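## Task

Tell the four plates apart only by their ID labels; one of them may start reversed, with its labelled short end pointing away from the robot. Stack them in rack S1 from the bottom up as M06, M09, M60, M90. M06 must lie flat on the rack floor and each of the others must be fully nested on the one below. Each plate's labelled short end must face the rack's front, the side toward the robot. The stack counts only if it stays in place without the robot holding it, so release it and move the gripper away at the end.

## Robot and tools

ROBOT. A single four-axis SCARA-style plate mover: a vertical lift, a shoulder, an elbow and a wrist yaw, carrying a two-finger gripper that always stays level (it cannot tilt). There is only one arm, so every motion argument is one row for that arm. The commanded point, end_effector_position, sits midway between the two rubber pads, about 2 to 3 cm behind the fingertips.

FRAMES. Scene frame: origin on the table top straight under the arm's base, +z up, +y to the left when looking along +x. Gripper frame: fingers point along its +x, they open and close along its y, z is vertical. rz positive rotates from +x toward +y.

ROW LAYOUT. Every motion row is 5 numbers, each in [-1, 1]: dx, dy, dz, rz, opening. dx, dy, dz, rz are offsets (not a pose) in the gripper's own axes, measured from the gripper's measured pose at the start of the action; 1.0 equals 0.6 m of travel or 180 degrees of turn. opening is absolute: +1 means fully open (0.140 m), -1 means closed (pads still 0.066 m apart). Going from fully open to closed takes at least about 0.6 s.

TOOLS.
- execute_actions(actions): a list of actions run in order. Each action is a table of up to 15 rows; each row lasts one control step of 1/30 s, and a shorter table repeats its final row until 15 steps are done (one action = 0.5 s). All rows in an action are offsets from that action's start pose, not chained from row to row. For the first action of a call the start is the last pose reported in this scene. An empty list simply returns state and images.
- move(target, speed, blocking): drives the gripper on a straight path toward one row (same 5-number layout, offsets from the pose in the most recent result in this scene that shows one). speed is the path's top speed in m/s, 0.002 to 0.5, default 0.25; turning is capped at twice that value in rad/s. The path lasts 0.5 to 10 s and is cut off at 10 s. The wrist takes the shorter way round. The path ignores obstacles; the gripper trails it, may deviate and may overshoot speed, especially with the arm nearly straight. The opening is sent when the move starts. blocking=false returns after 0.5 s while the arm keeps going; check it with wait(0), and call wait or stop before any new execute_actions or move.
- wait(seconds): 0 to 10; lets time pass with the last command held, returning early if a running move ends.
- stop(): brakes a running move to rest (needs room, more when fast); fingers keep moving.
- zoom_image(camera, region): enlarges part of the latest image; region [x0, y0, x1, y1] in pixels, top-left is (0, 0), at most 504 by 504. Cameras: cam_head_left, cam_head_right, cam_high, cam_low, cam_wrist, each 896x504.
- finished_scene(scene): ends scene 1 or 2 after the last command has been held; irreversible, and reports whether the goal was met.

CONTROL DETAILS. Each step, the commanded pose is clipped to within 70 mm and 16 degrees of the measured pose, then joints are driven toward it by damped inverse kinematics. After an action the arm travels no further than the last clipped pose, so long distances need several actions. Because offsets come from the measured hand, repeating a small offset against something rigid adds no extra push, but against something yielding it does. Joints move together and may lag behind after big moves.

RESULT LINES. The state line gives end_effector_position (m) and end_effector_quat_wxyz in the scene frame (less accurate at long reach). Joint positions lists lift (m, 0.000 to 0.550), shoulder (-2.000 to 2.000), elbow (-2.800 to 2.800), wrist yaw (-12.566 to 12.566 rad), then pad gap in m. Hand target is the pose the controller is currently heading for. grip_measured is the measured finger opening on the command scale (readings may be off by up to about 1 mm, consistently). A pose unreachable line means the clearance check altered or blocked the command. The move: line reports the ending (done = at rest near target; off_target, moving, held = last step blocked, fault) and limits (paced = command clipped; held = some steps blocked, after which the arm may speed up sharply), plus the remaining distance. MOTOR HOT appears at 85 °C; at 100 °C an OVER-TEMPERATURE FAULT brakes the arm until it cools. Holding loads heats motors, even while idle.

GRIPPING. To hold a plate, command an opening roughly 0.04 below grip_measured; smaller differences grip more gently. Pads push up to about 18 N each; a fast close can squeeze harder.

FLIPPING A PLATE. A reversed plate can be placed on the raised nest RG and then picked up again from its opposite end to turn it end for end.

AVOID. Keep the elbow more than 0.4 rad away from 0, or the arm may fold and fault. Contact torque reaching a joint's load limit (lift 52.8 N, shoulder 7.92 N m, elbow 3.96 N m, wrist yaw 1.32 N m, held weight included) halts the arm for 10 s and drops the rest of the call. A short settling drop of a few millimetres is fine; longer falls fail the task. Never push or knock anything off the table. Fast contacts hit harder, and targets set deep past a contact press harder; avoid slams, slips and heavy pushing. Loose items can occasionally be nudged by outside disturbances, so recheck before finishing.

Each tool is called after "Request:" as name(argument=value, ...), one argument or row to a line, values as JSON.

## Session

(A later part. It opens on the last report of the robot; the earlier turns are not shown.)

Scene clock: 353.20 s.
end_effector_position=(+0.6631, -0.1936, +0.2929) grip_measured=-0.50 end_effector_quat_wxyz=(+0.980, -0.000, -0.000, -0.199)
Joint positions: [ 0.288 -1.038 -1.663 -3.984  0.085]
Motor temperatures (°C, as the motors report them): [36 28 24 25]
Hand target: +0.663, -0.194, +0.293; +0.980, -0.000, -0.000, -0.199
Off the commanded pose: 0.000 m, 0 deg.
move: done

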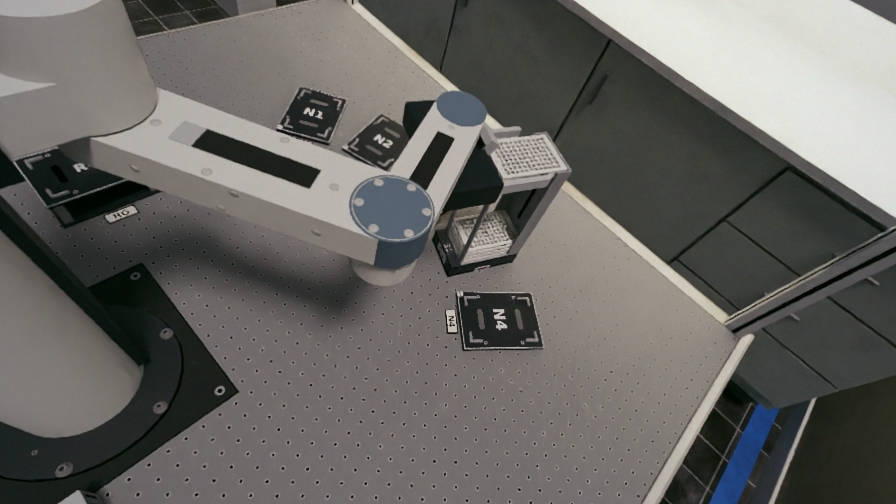

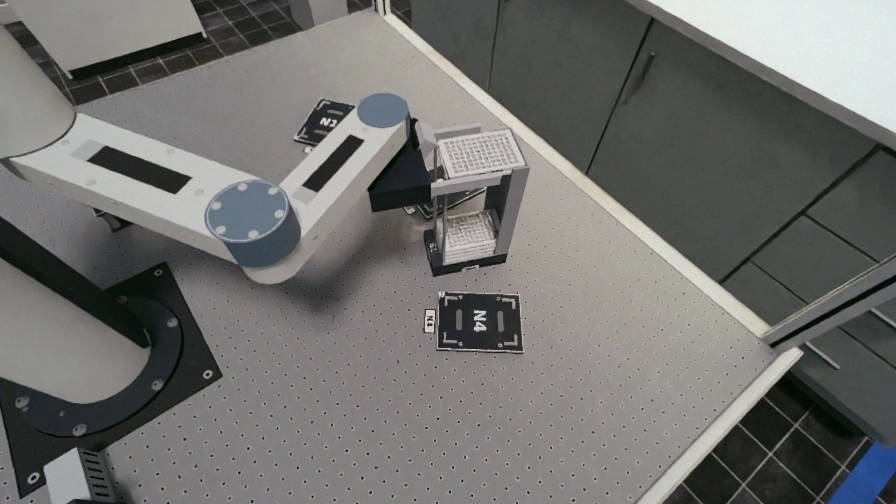

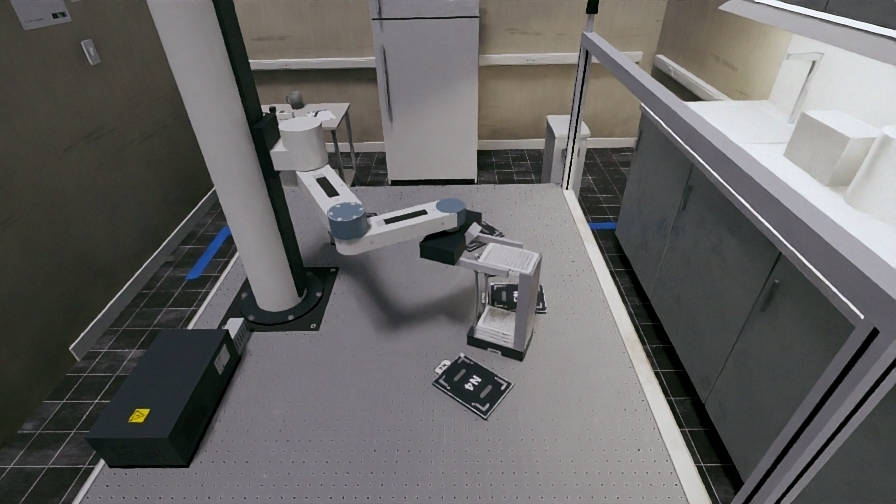

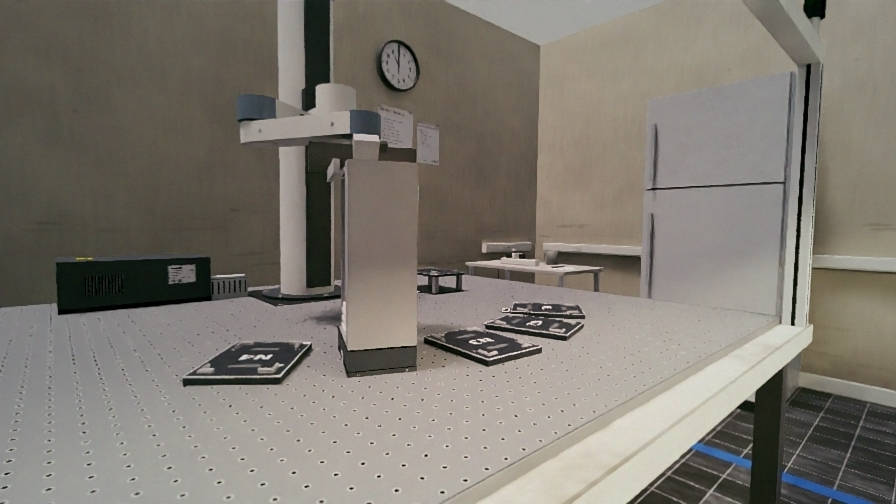

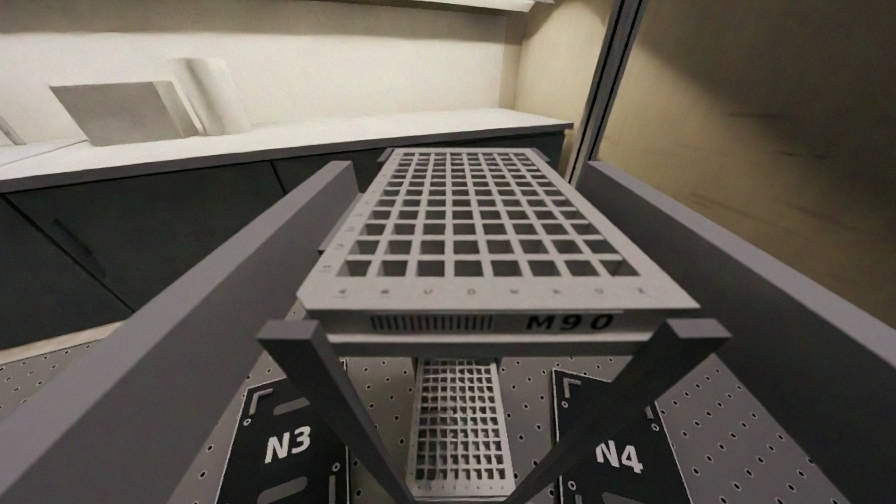

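Request:
move(
  target=[0,0,-0.318,0,-0.55],
  speed=0.15,
)

Request:
move(
  target=[0,0,-0.0137,0,-0.55],
  speed=0.008,
)

Scene clock: 358.50 s.
end_effector_position=(+0.6630, -0.1936, +0.1021) grip_measured=-0.50 end_effector_quat_wxyz=(+0.980, -0.000, -0.000, -0.199)
Joint positions: [ 0.097 -1.038 -1.662 -3.984  0.085]
Motor temperatures (°C, as the motors report them): [36 28 24 25]
Hand target: +0.663, -0.194, +0.102; +0.980, -0.000, -0.000, -0.199
Off the commanded pose: 0.000 m, 0 deg.
move: done

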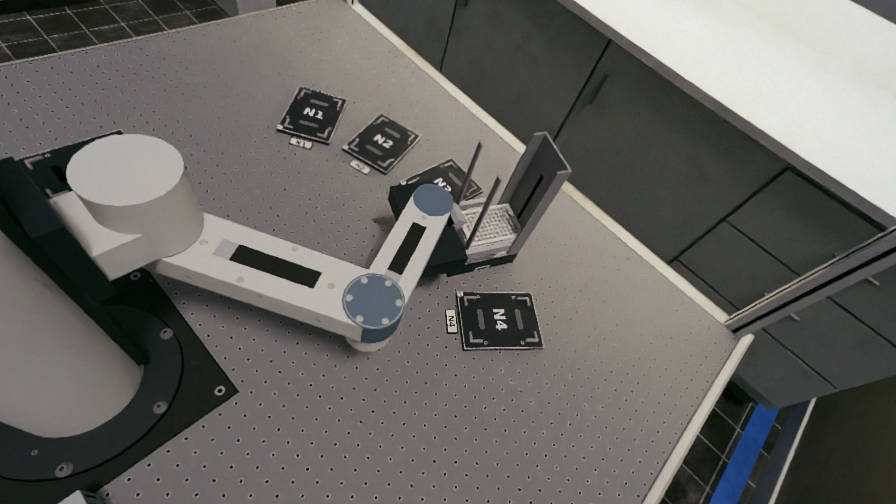

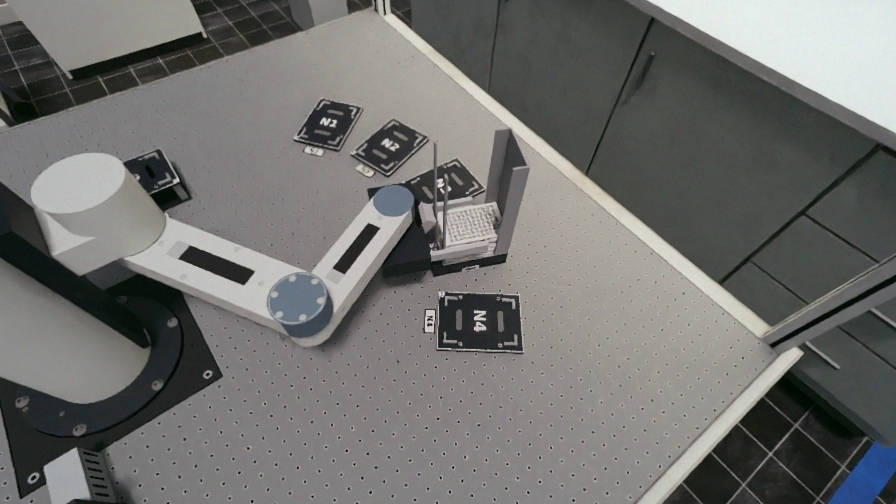

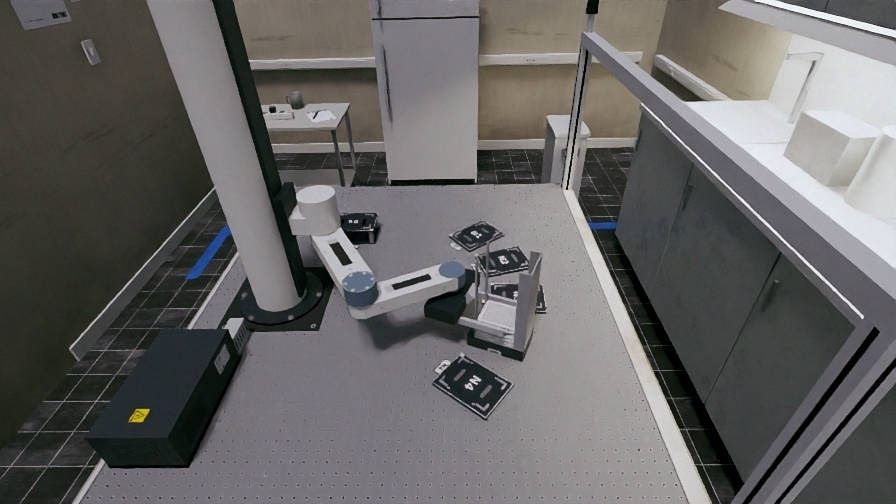

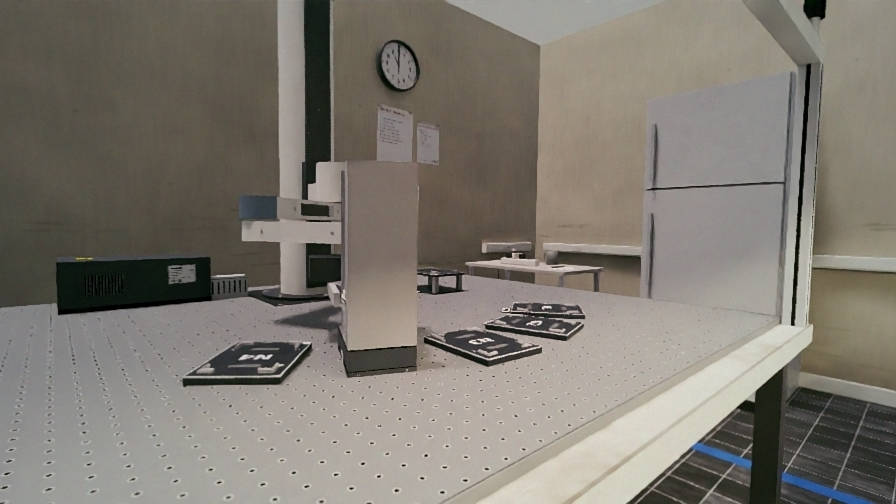

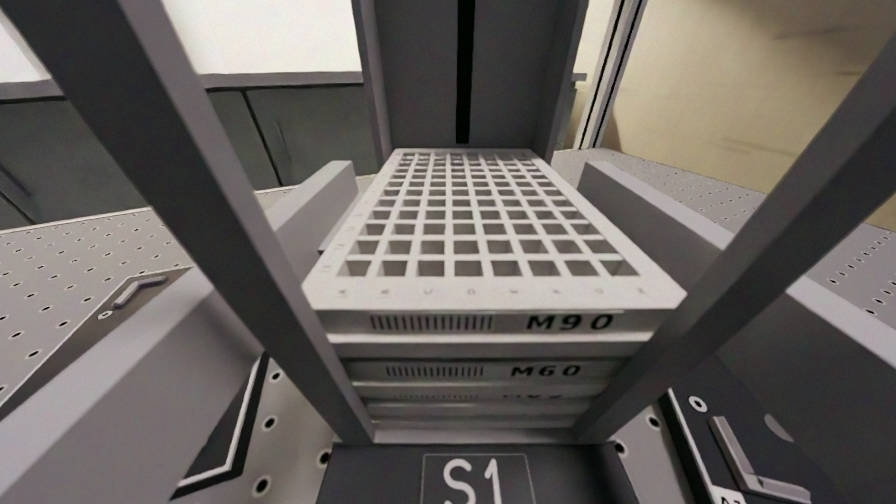

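Scene clock: 359.73 s.
end_effector_position=(+0.6630, -0.1936, +0.0944) grip_measured=-0.50 end_effector_quat_wxyz=(+0.980, -0.000, -0.000, -0.199)
Joint positions: [ 0.089 -1.038 -1.662 -3.984  0.085]
Motor temperatures (°C, as the motors report them): [36 28 24 25]
Hand target: +0.663, -0.194, +0.094; +0.980, -0.000, -0.000, -0.199
Off the commanded pose: 0.001 m, 0 deg.
move: done

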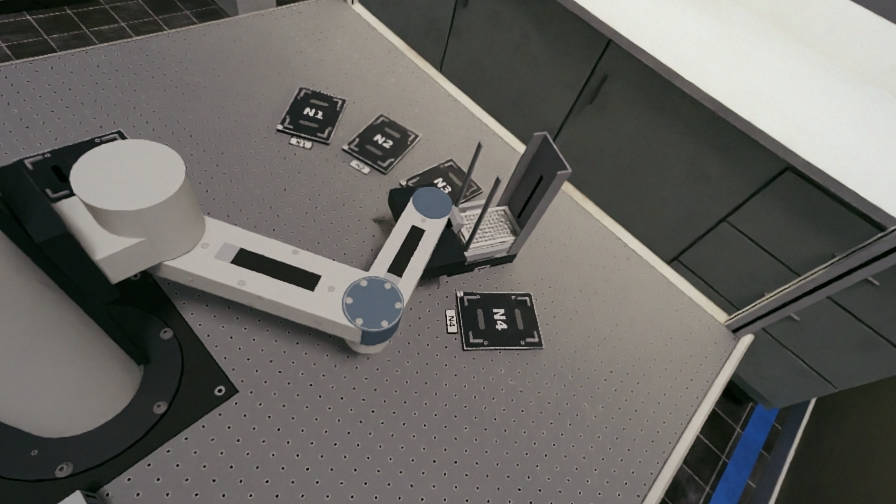

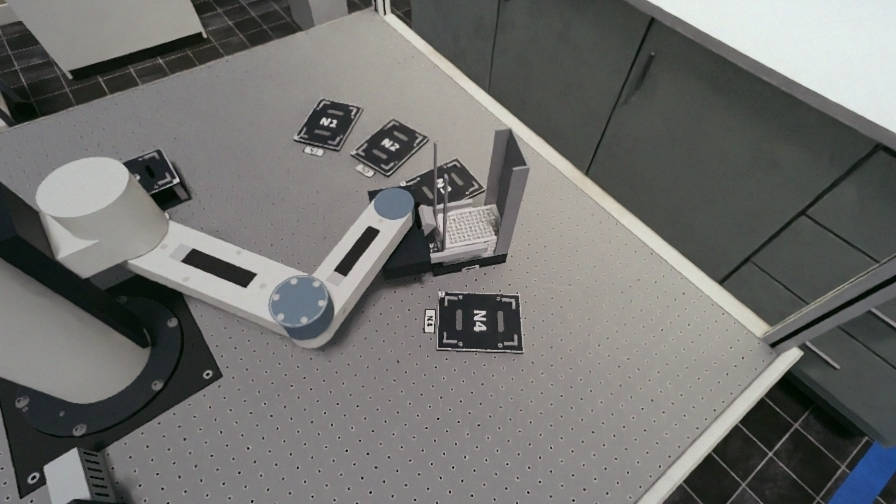

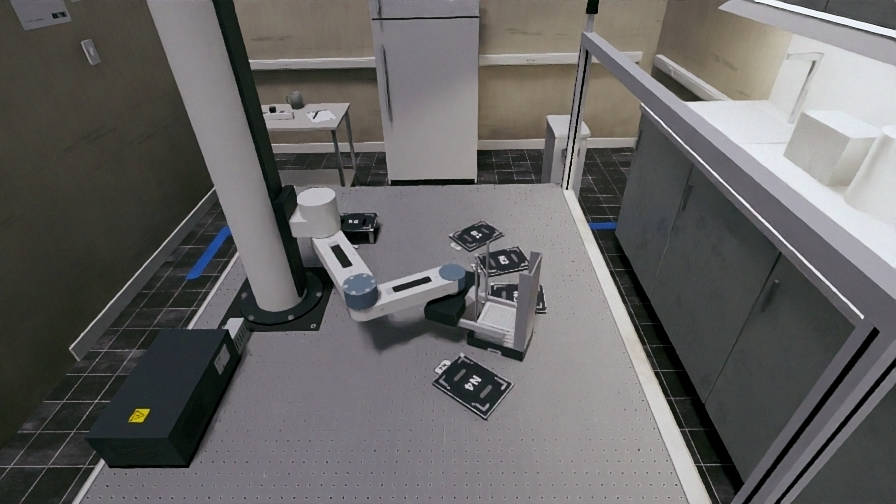

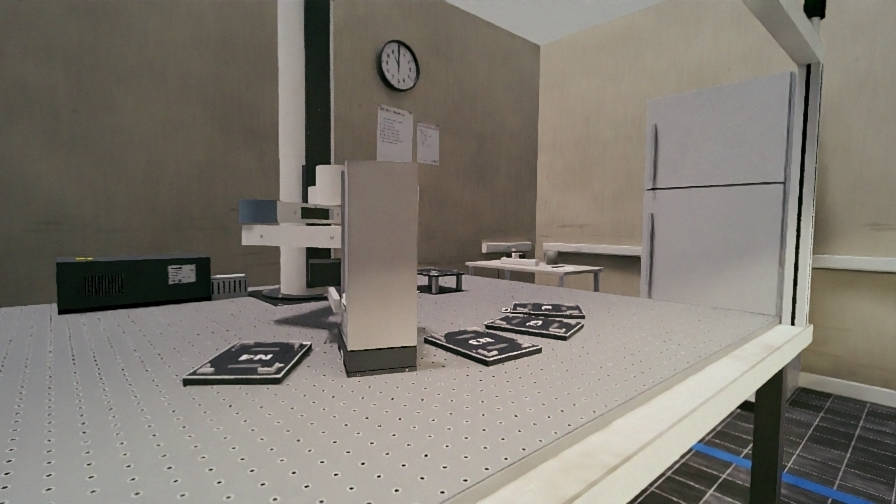

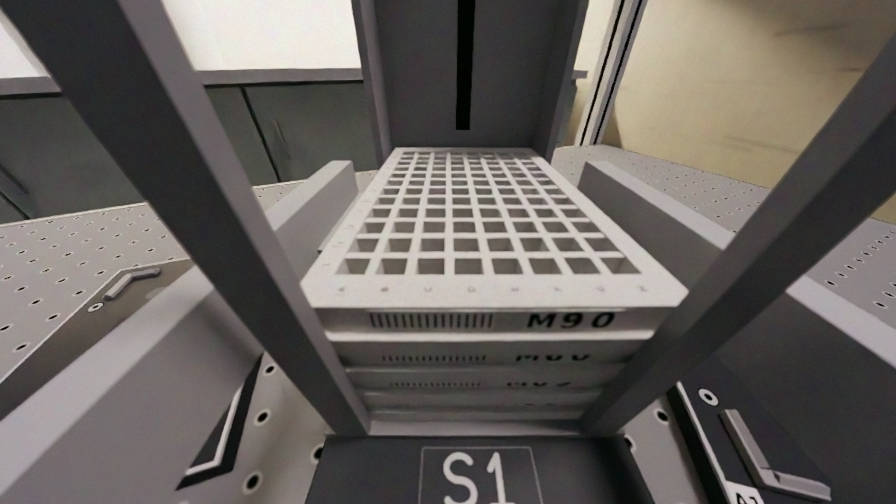

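Request:
move(
  target=[0,0,0.001,0,0.2],
)

Request:
move(
  target=[-0.25,0,0,0,0.2],
  speed=0.3,
)

Scene clock: 363.53 s.
end_effector_position=(+0.6630, -0.1936, +0.0949) grip_measured=+0.20 end_effector_quat_wxyz=(+0.980, -0.000, -0.000, -0.199)
Joint positions: [ 0.09  -1.038 -1.662 -3.984  0.11 ]
Motor temperatures (°C, as the motors report them): [36 28 24 25]
Hand target: +0.663, -0.194, +0.095; +0.980, -0.000, -0.000, -0.199
Off the commanded pose: 0.000 m, 0 deg.
move: done

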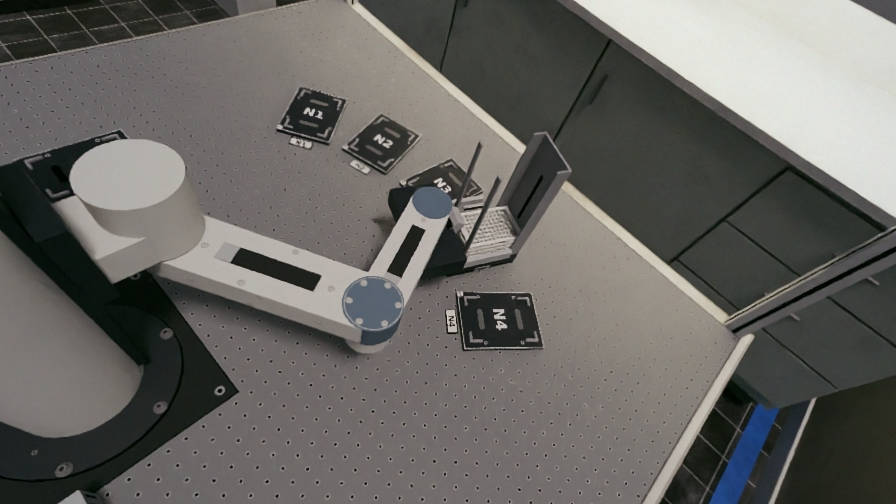

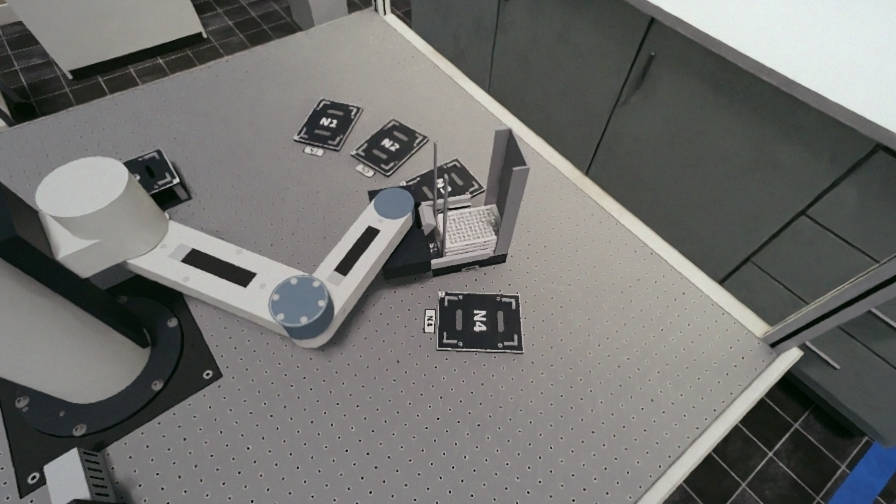

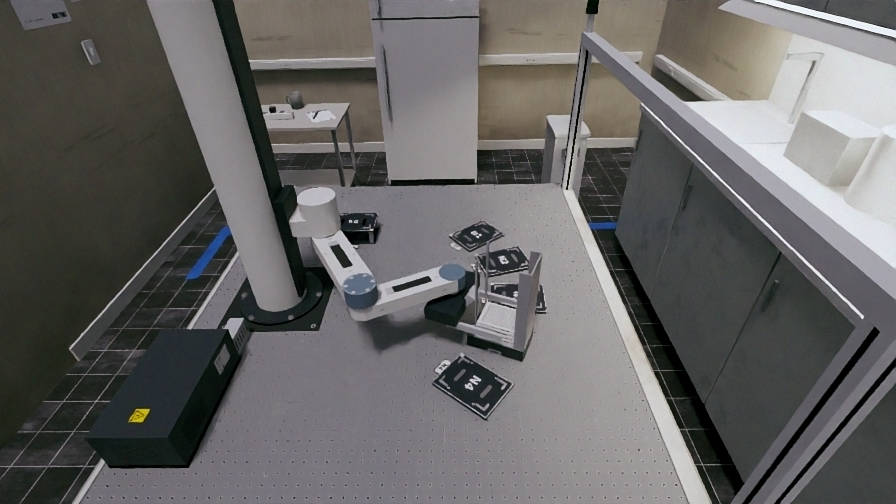

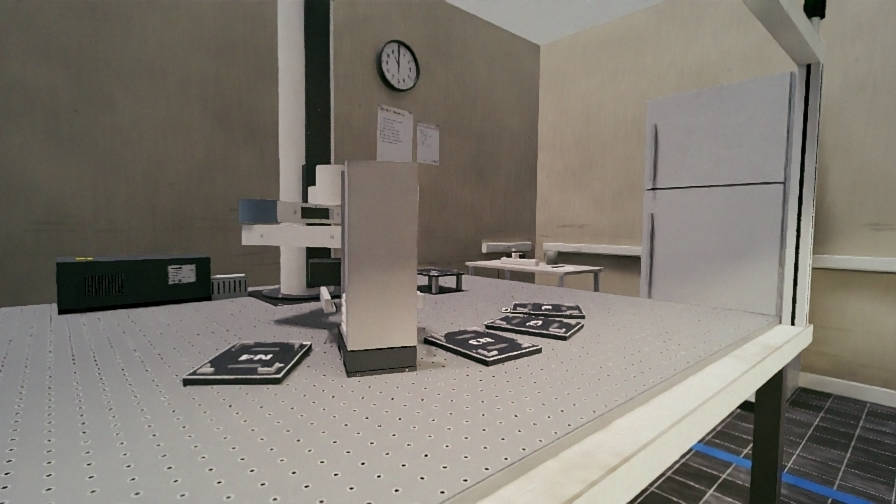

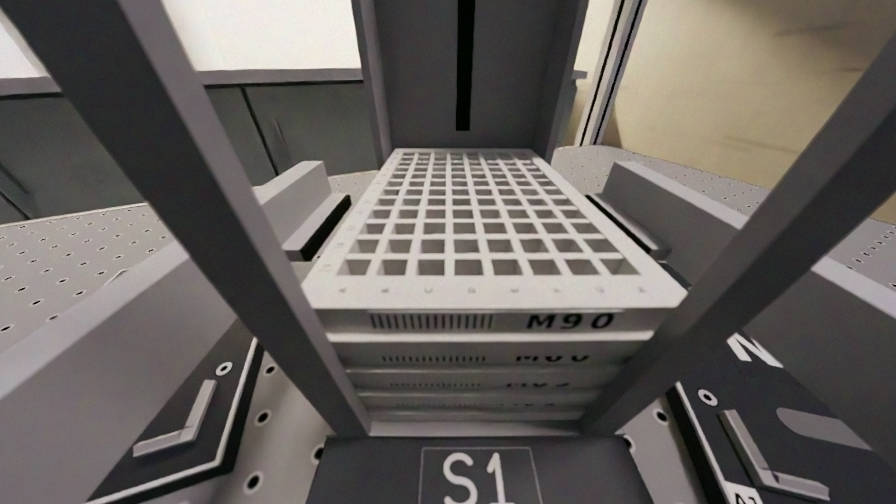

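Scene clock: 364.47 s.
end_effector_position=(+0.5250, -0.1347, +0.0949) grip_measured=+0.20 end_effector_quat_wxyz=(+0.980, -0.000, -0.000, -0.199)
Joint positions: [ 0.09  -1.302 -0.927 -4.455  0.11 ]
Motor temperatures (°C, as the motors report them): [36 28 24 25]
Hand target: +0.525, -0.135, +0.095; +0.980, -0.000, -0.000, -0.199
Off the commanded pose: 0.000 m, 0 deg.
move: done

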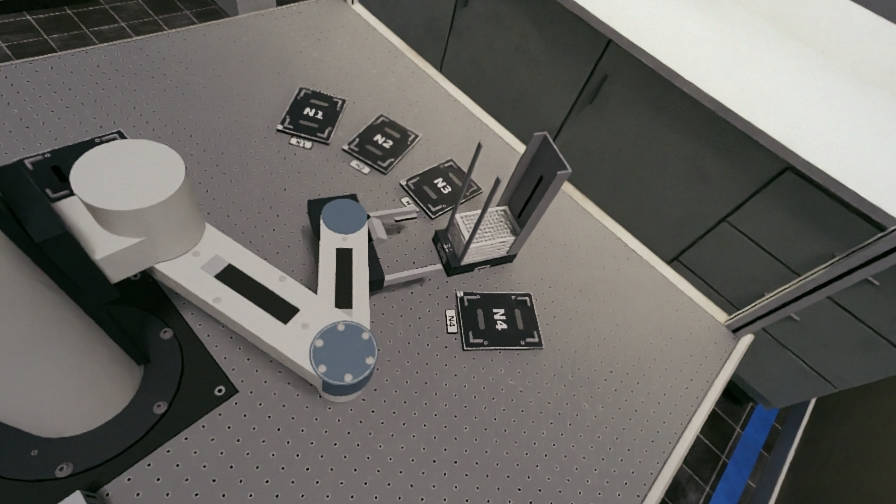

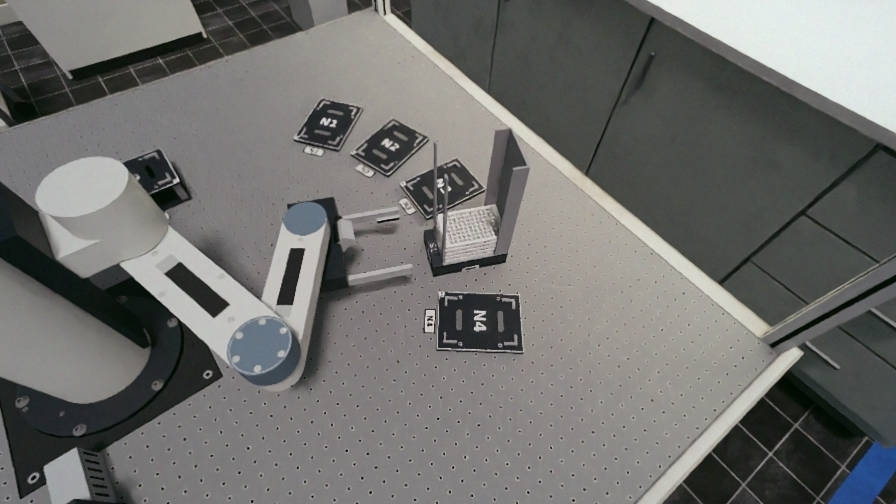

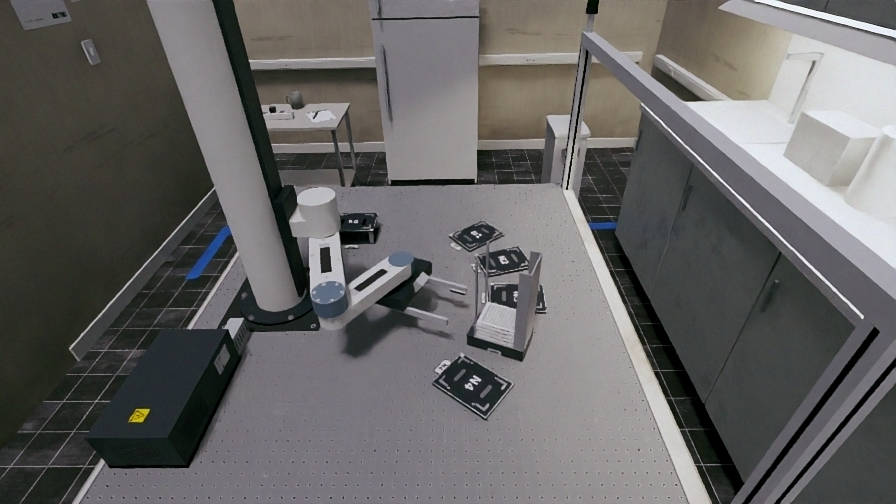

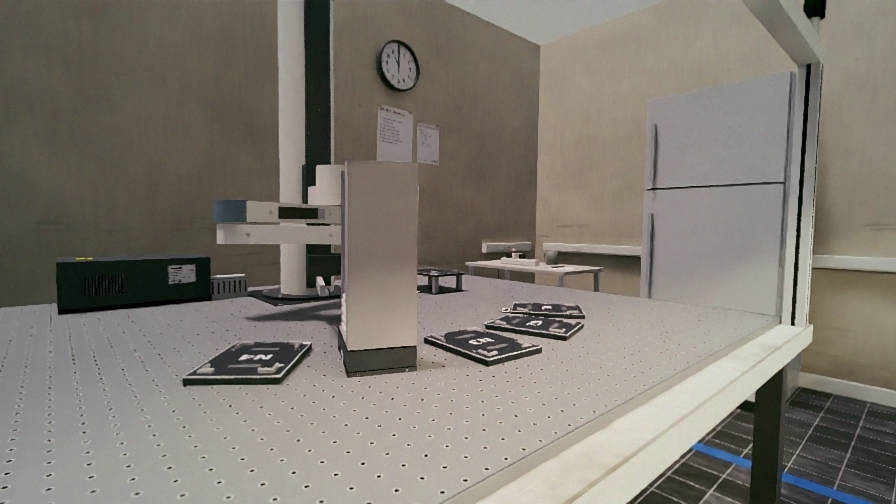

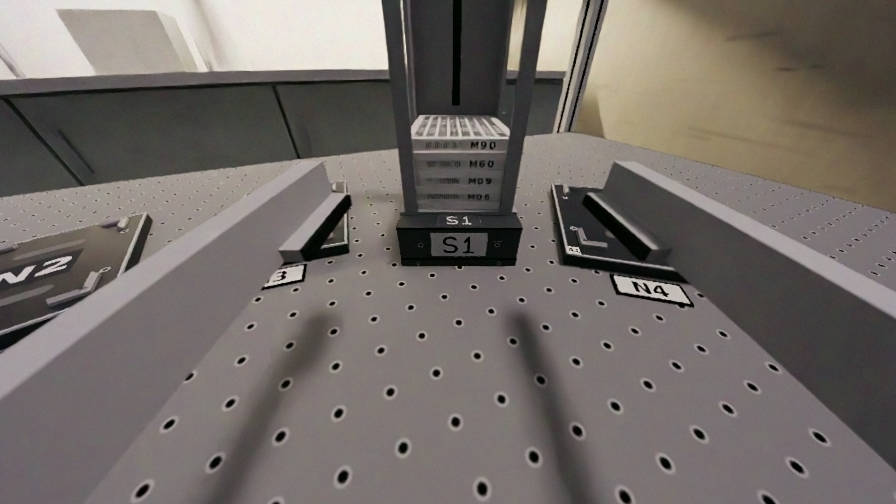

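Request:
finished_scene(
  scene=2,
)

The scene is finished: the task was done.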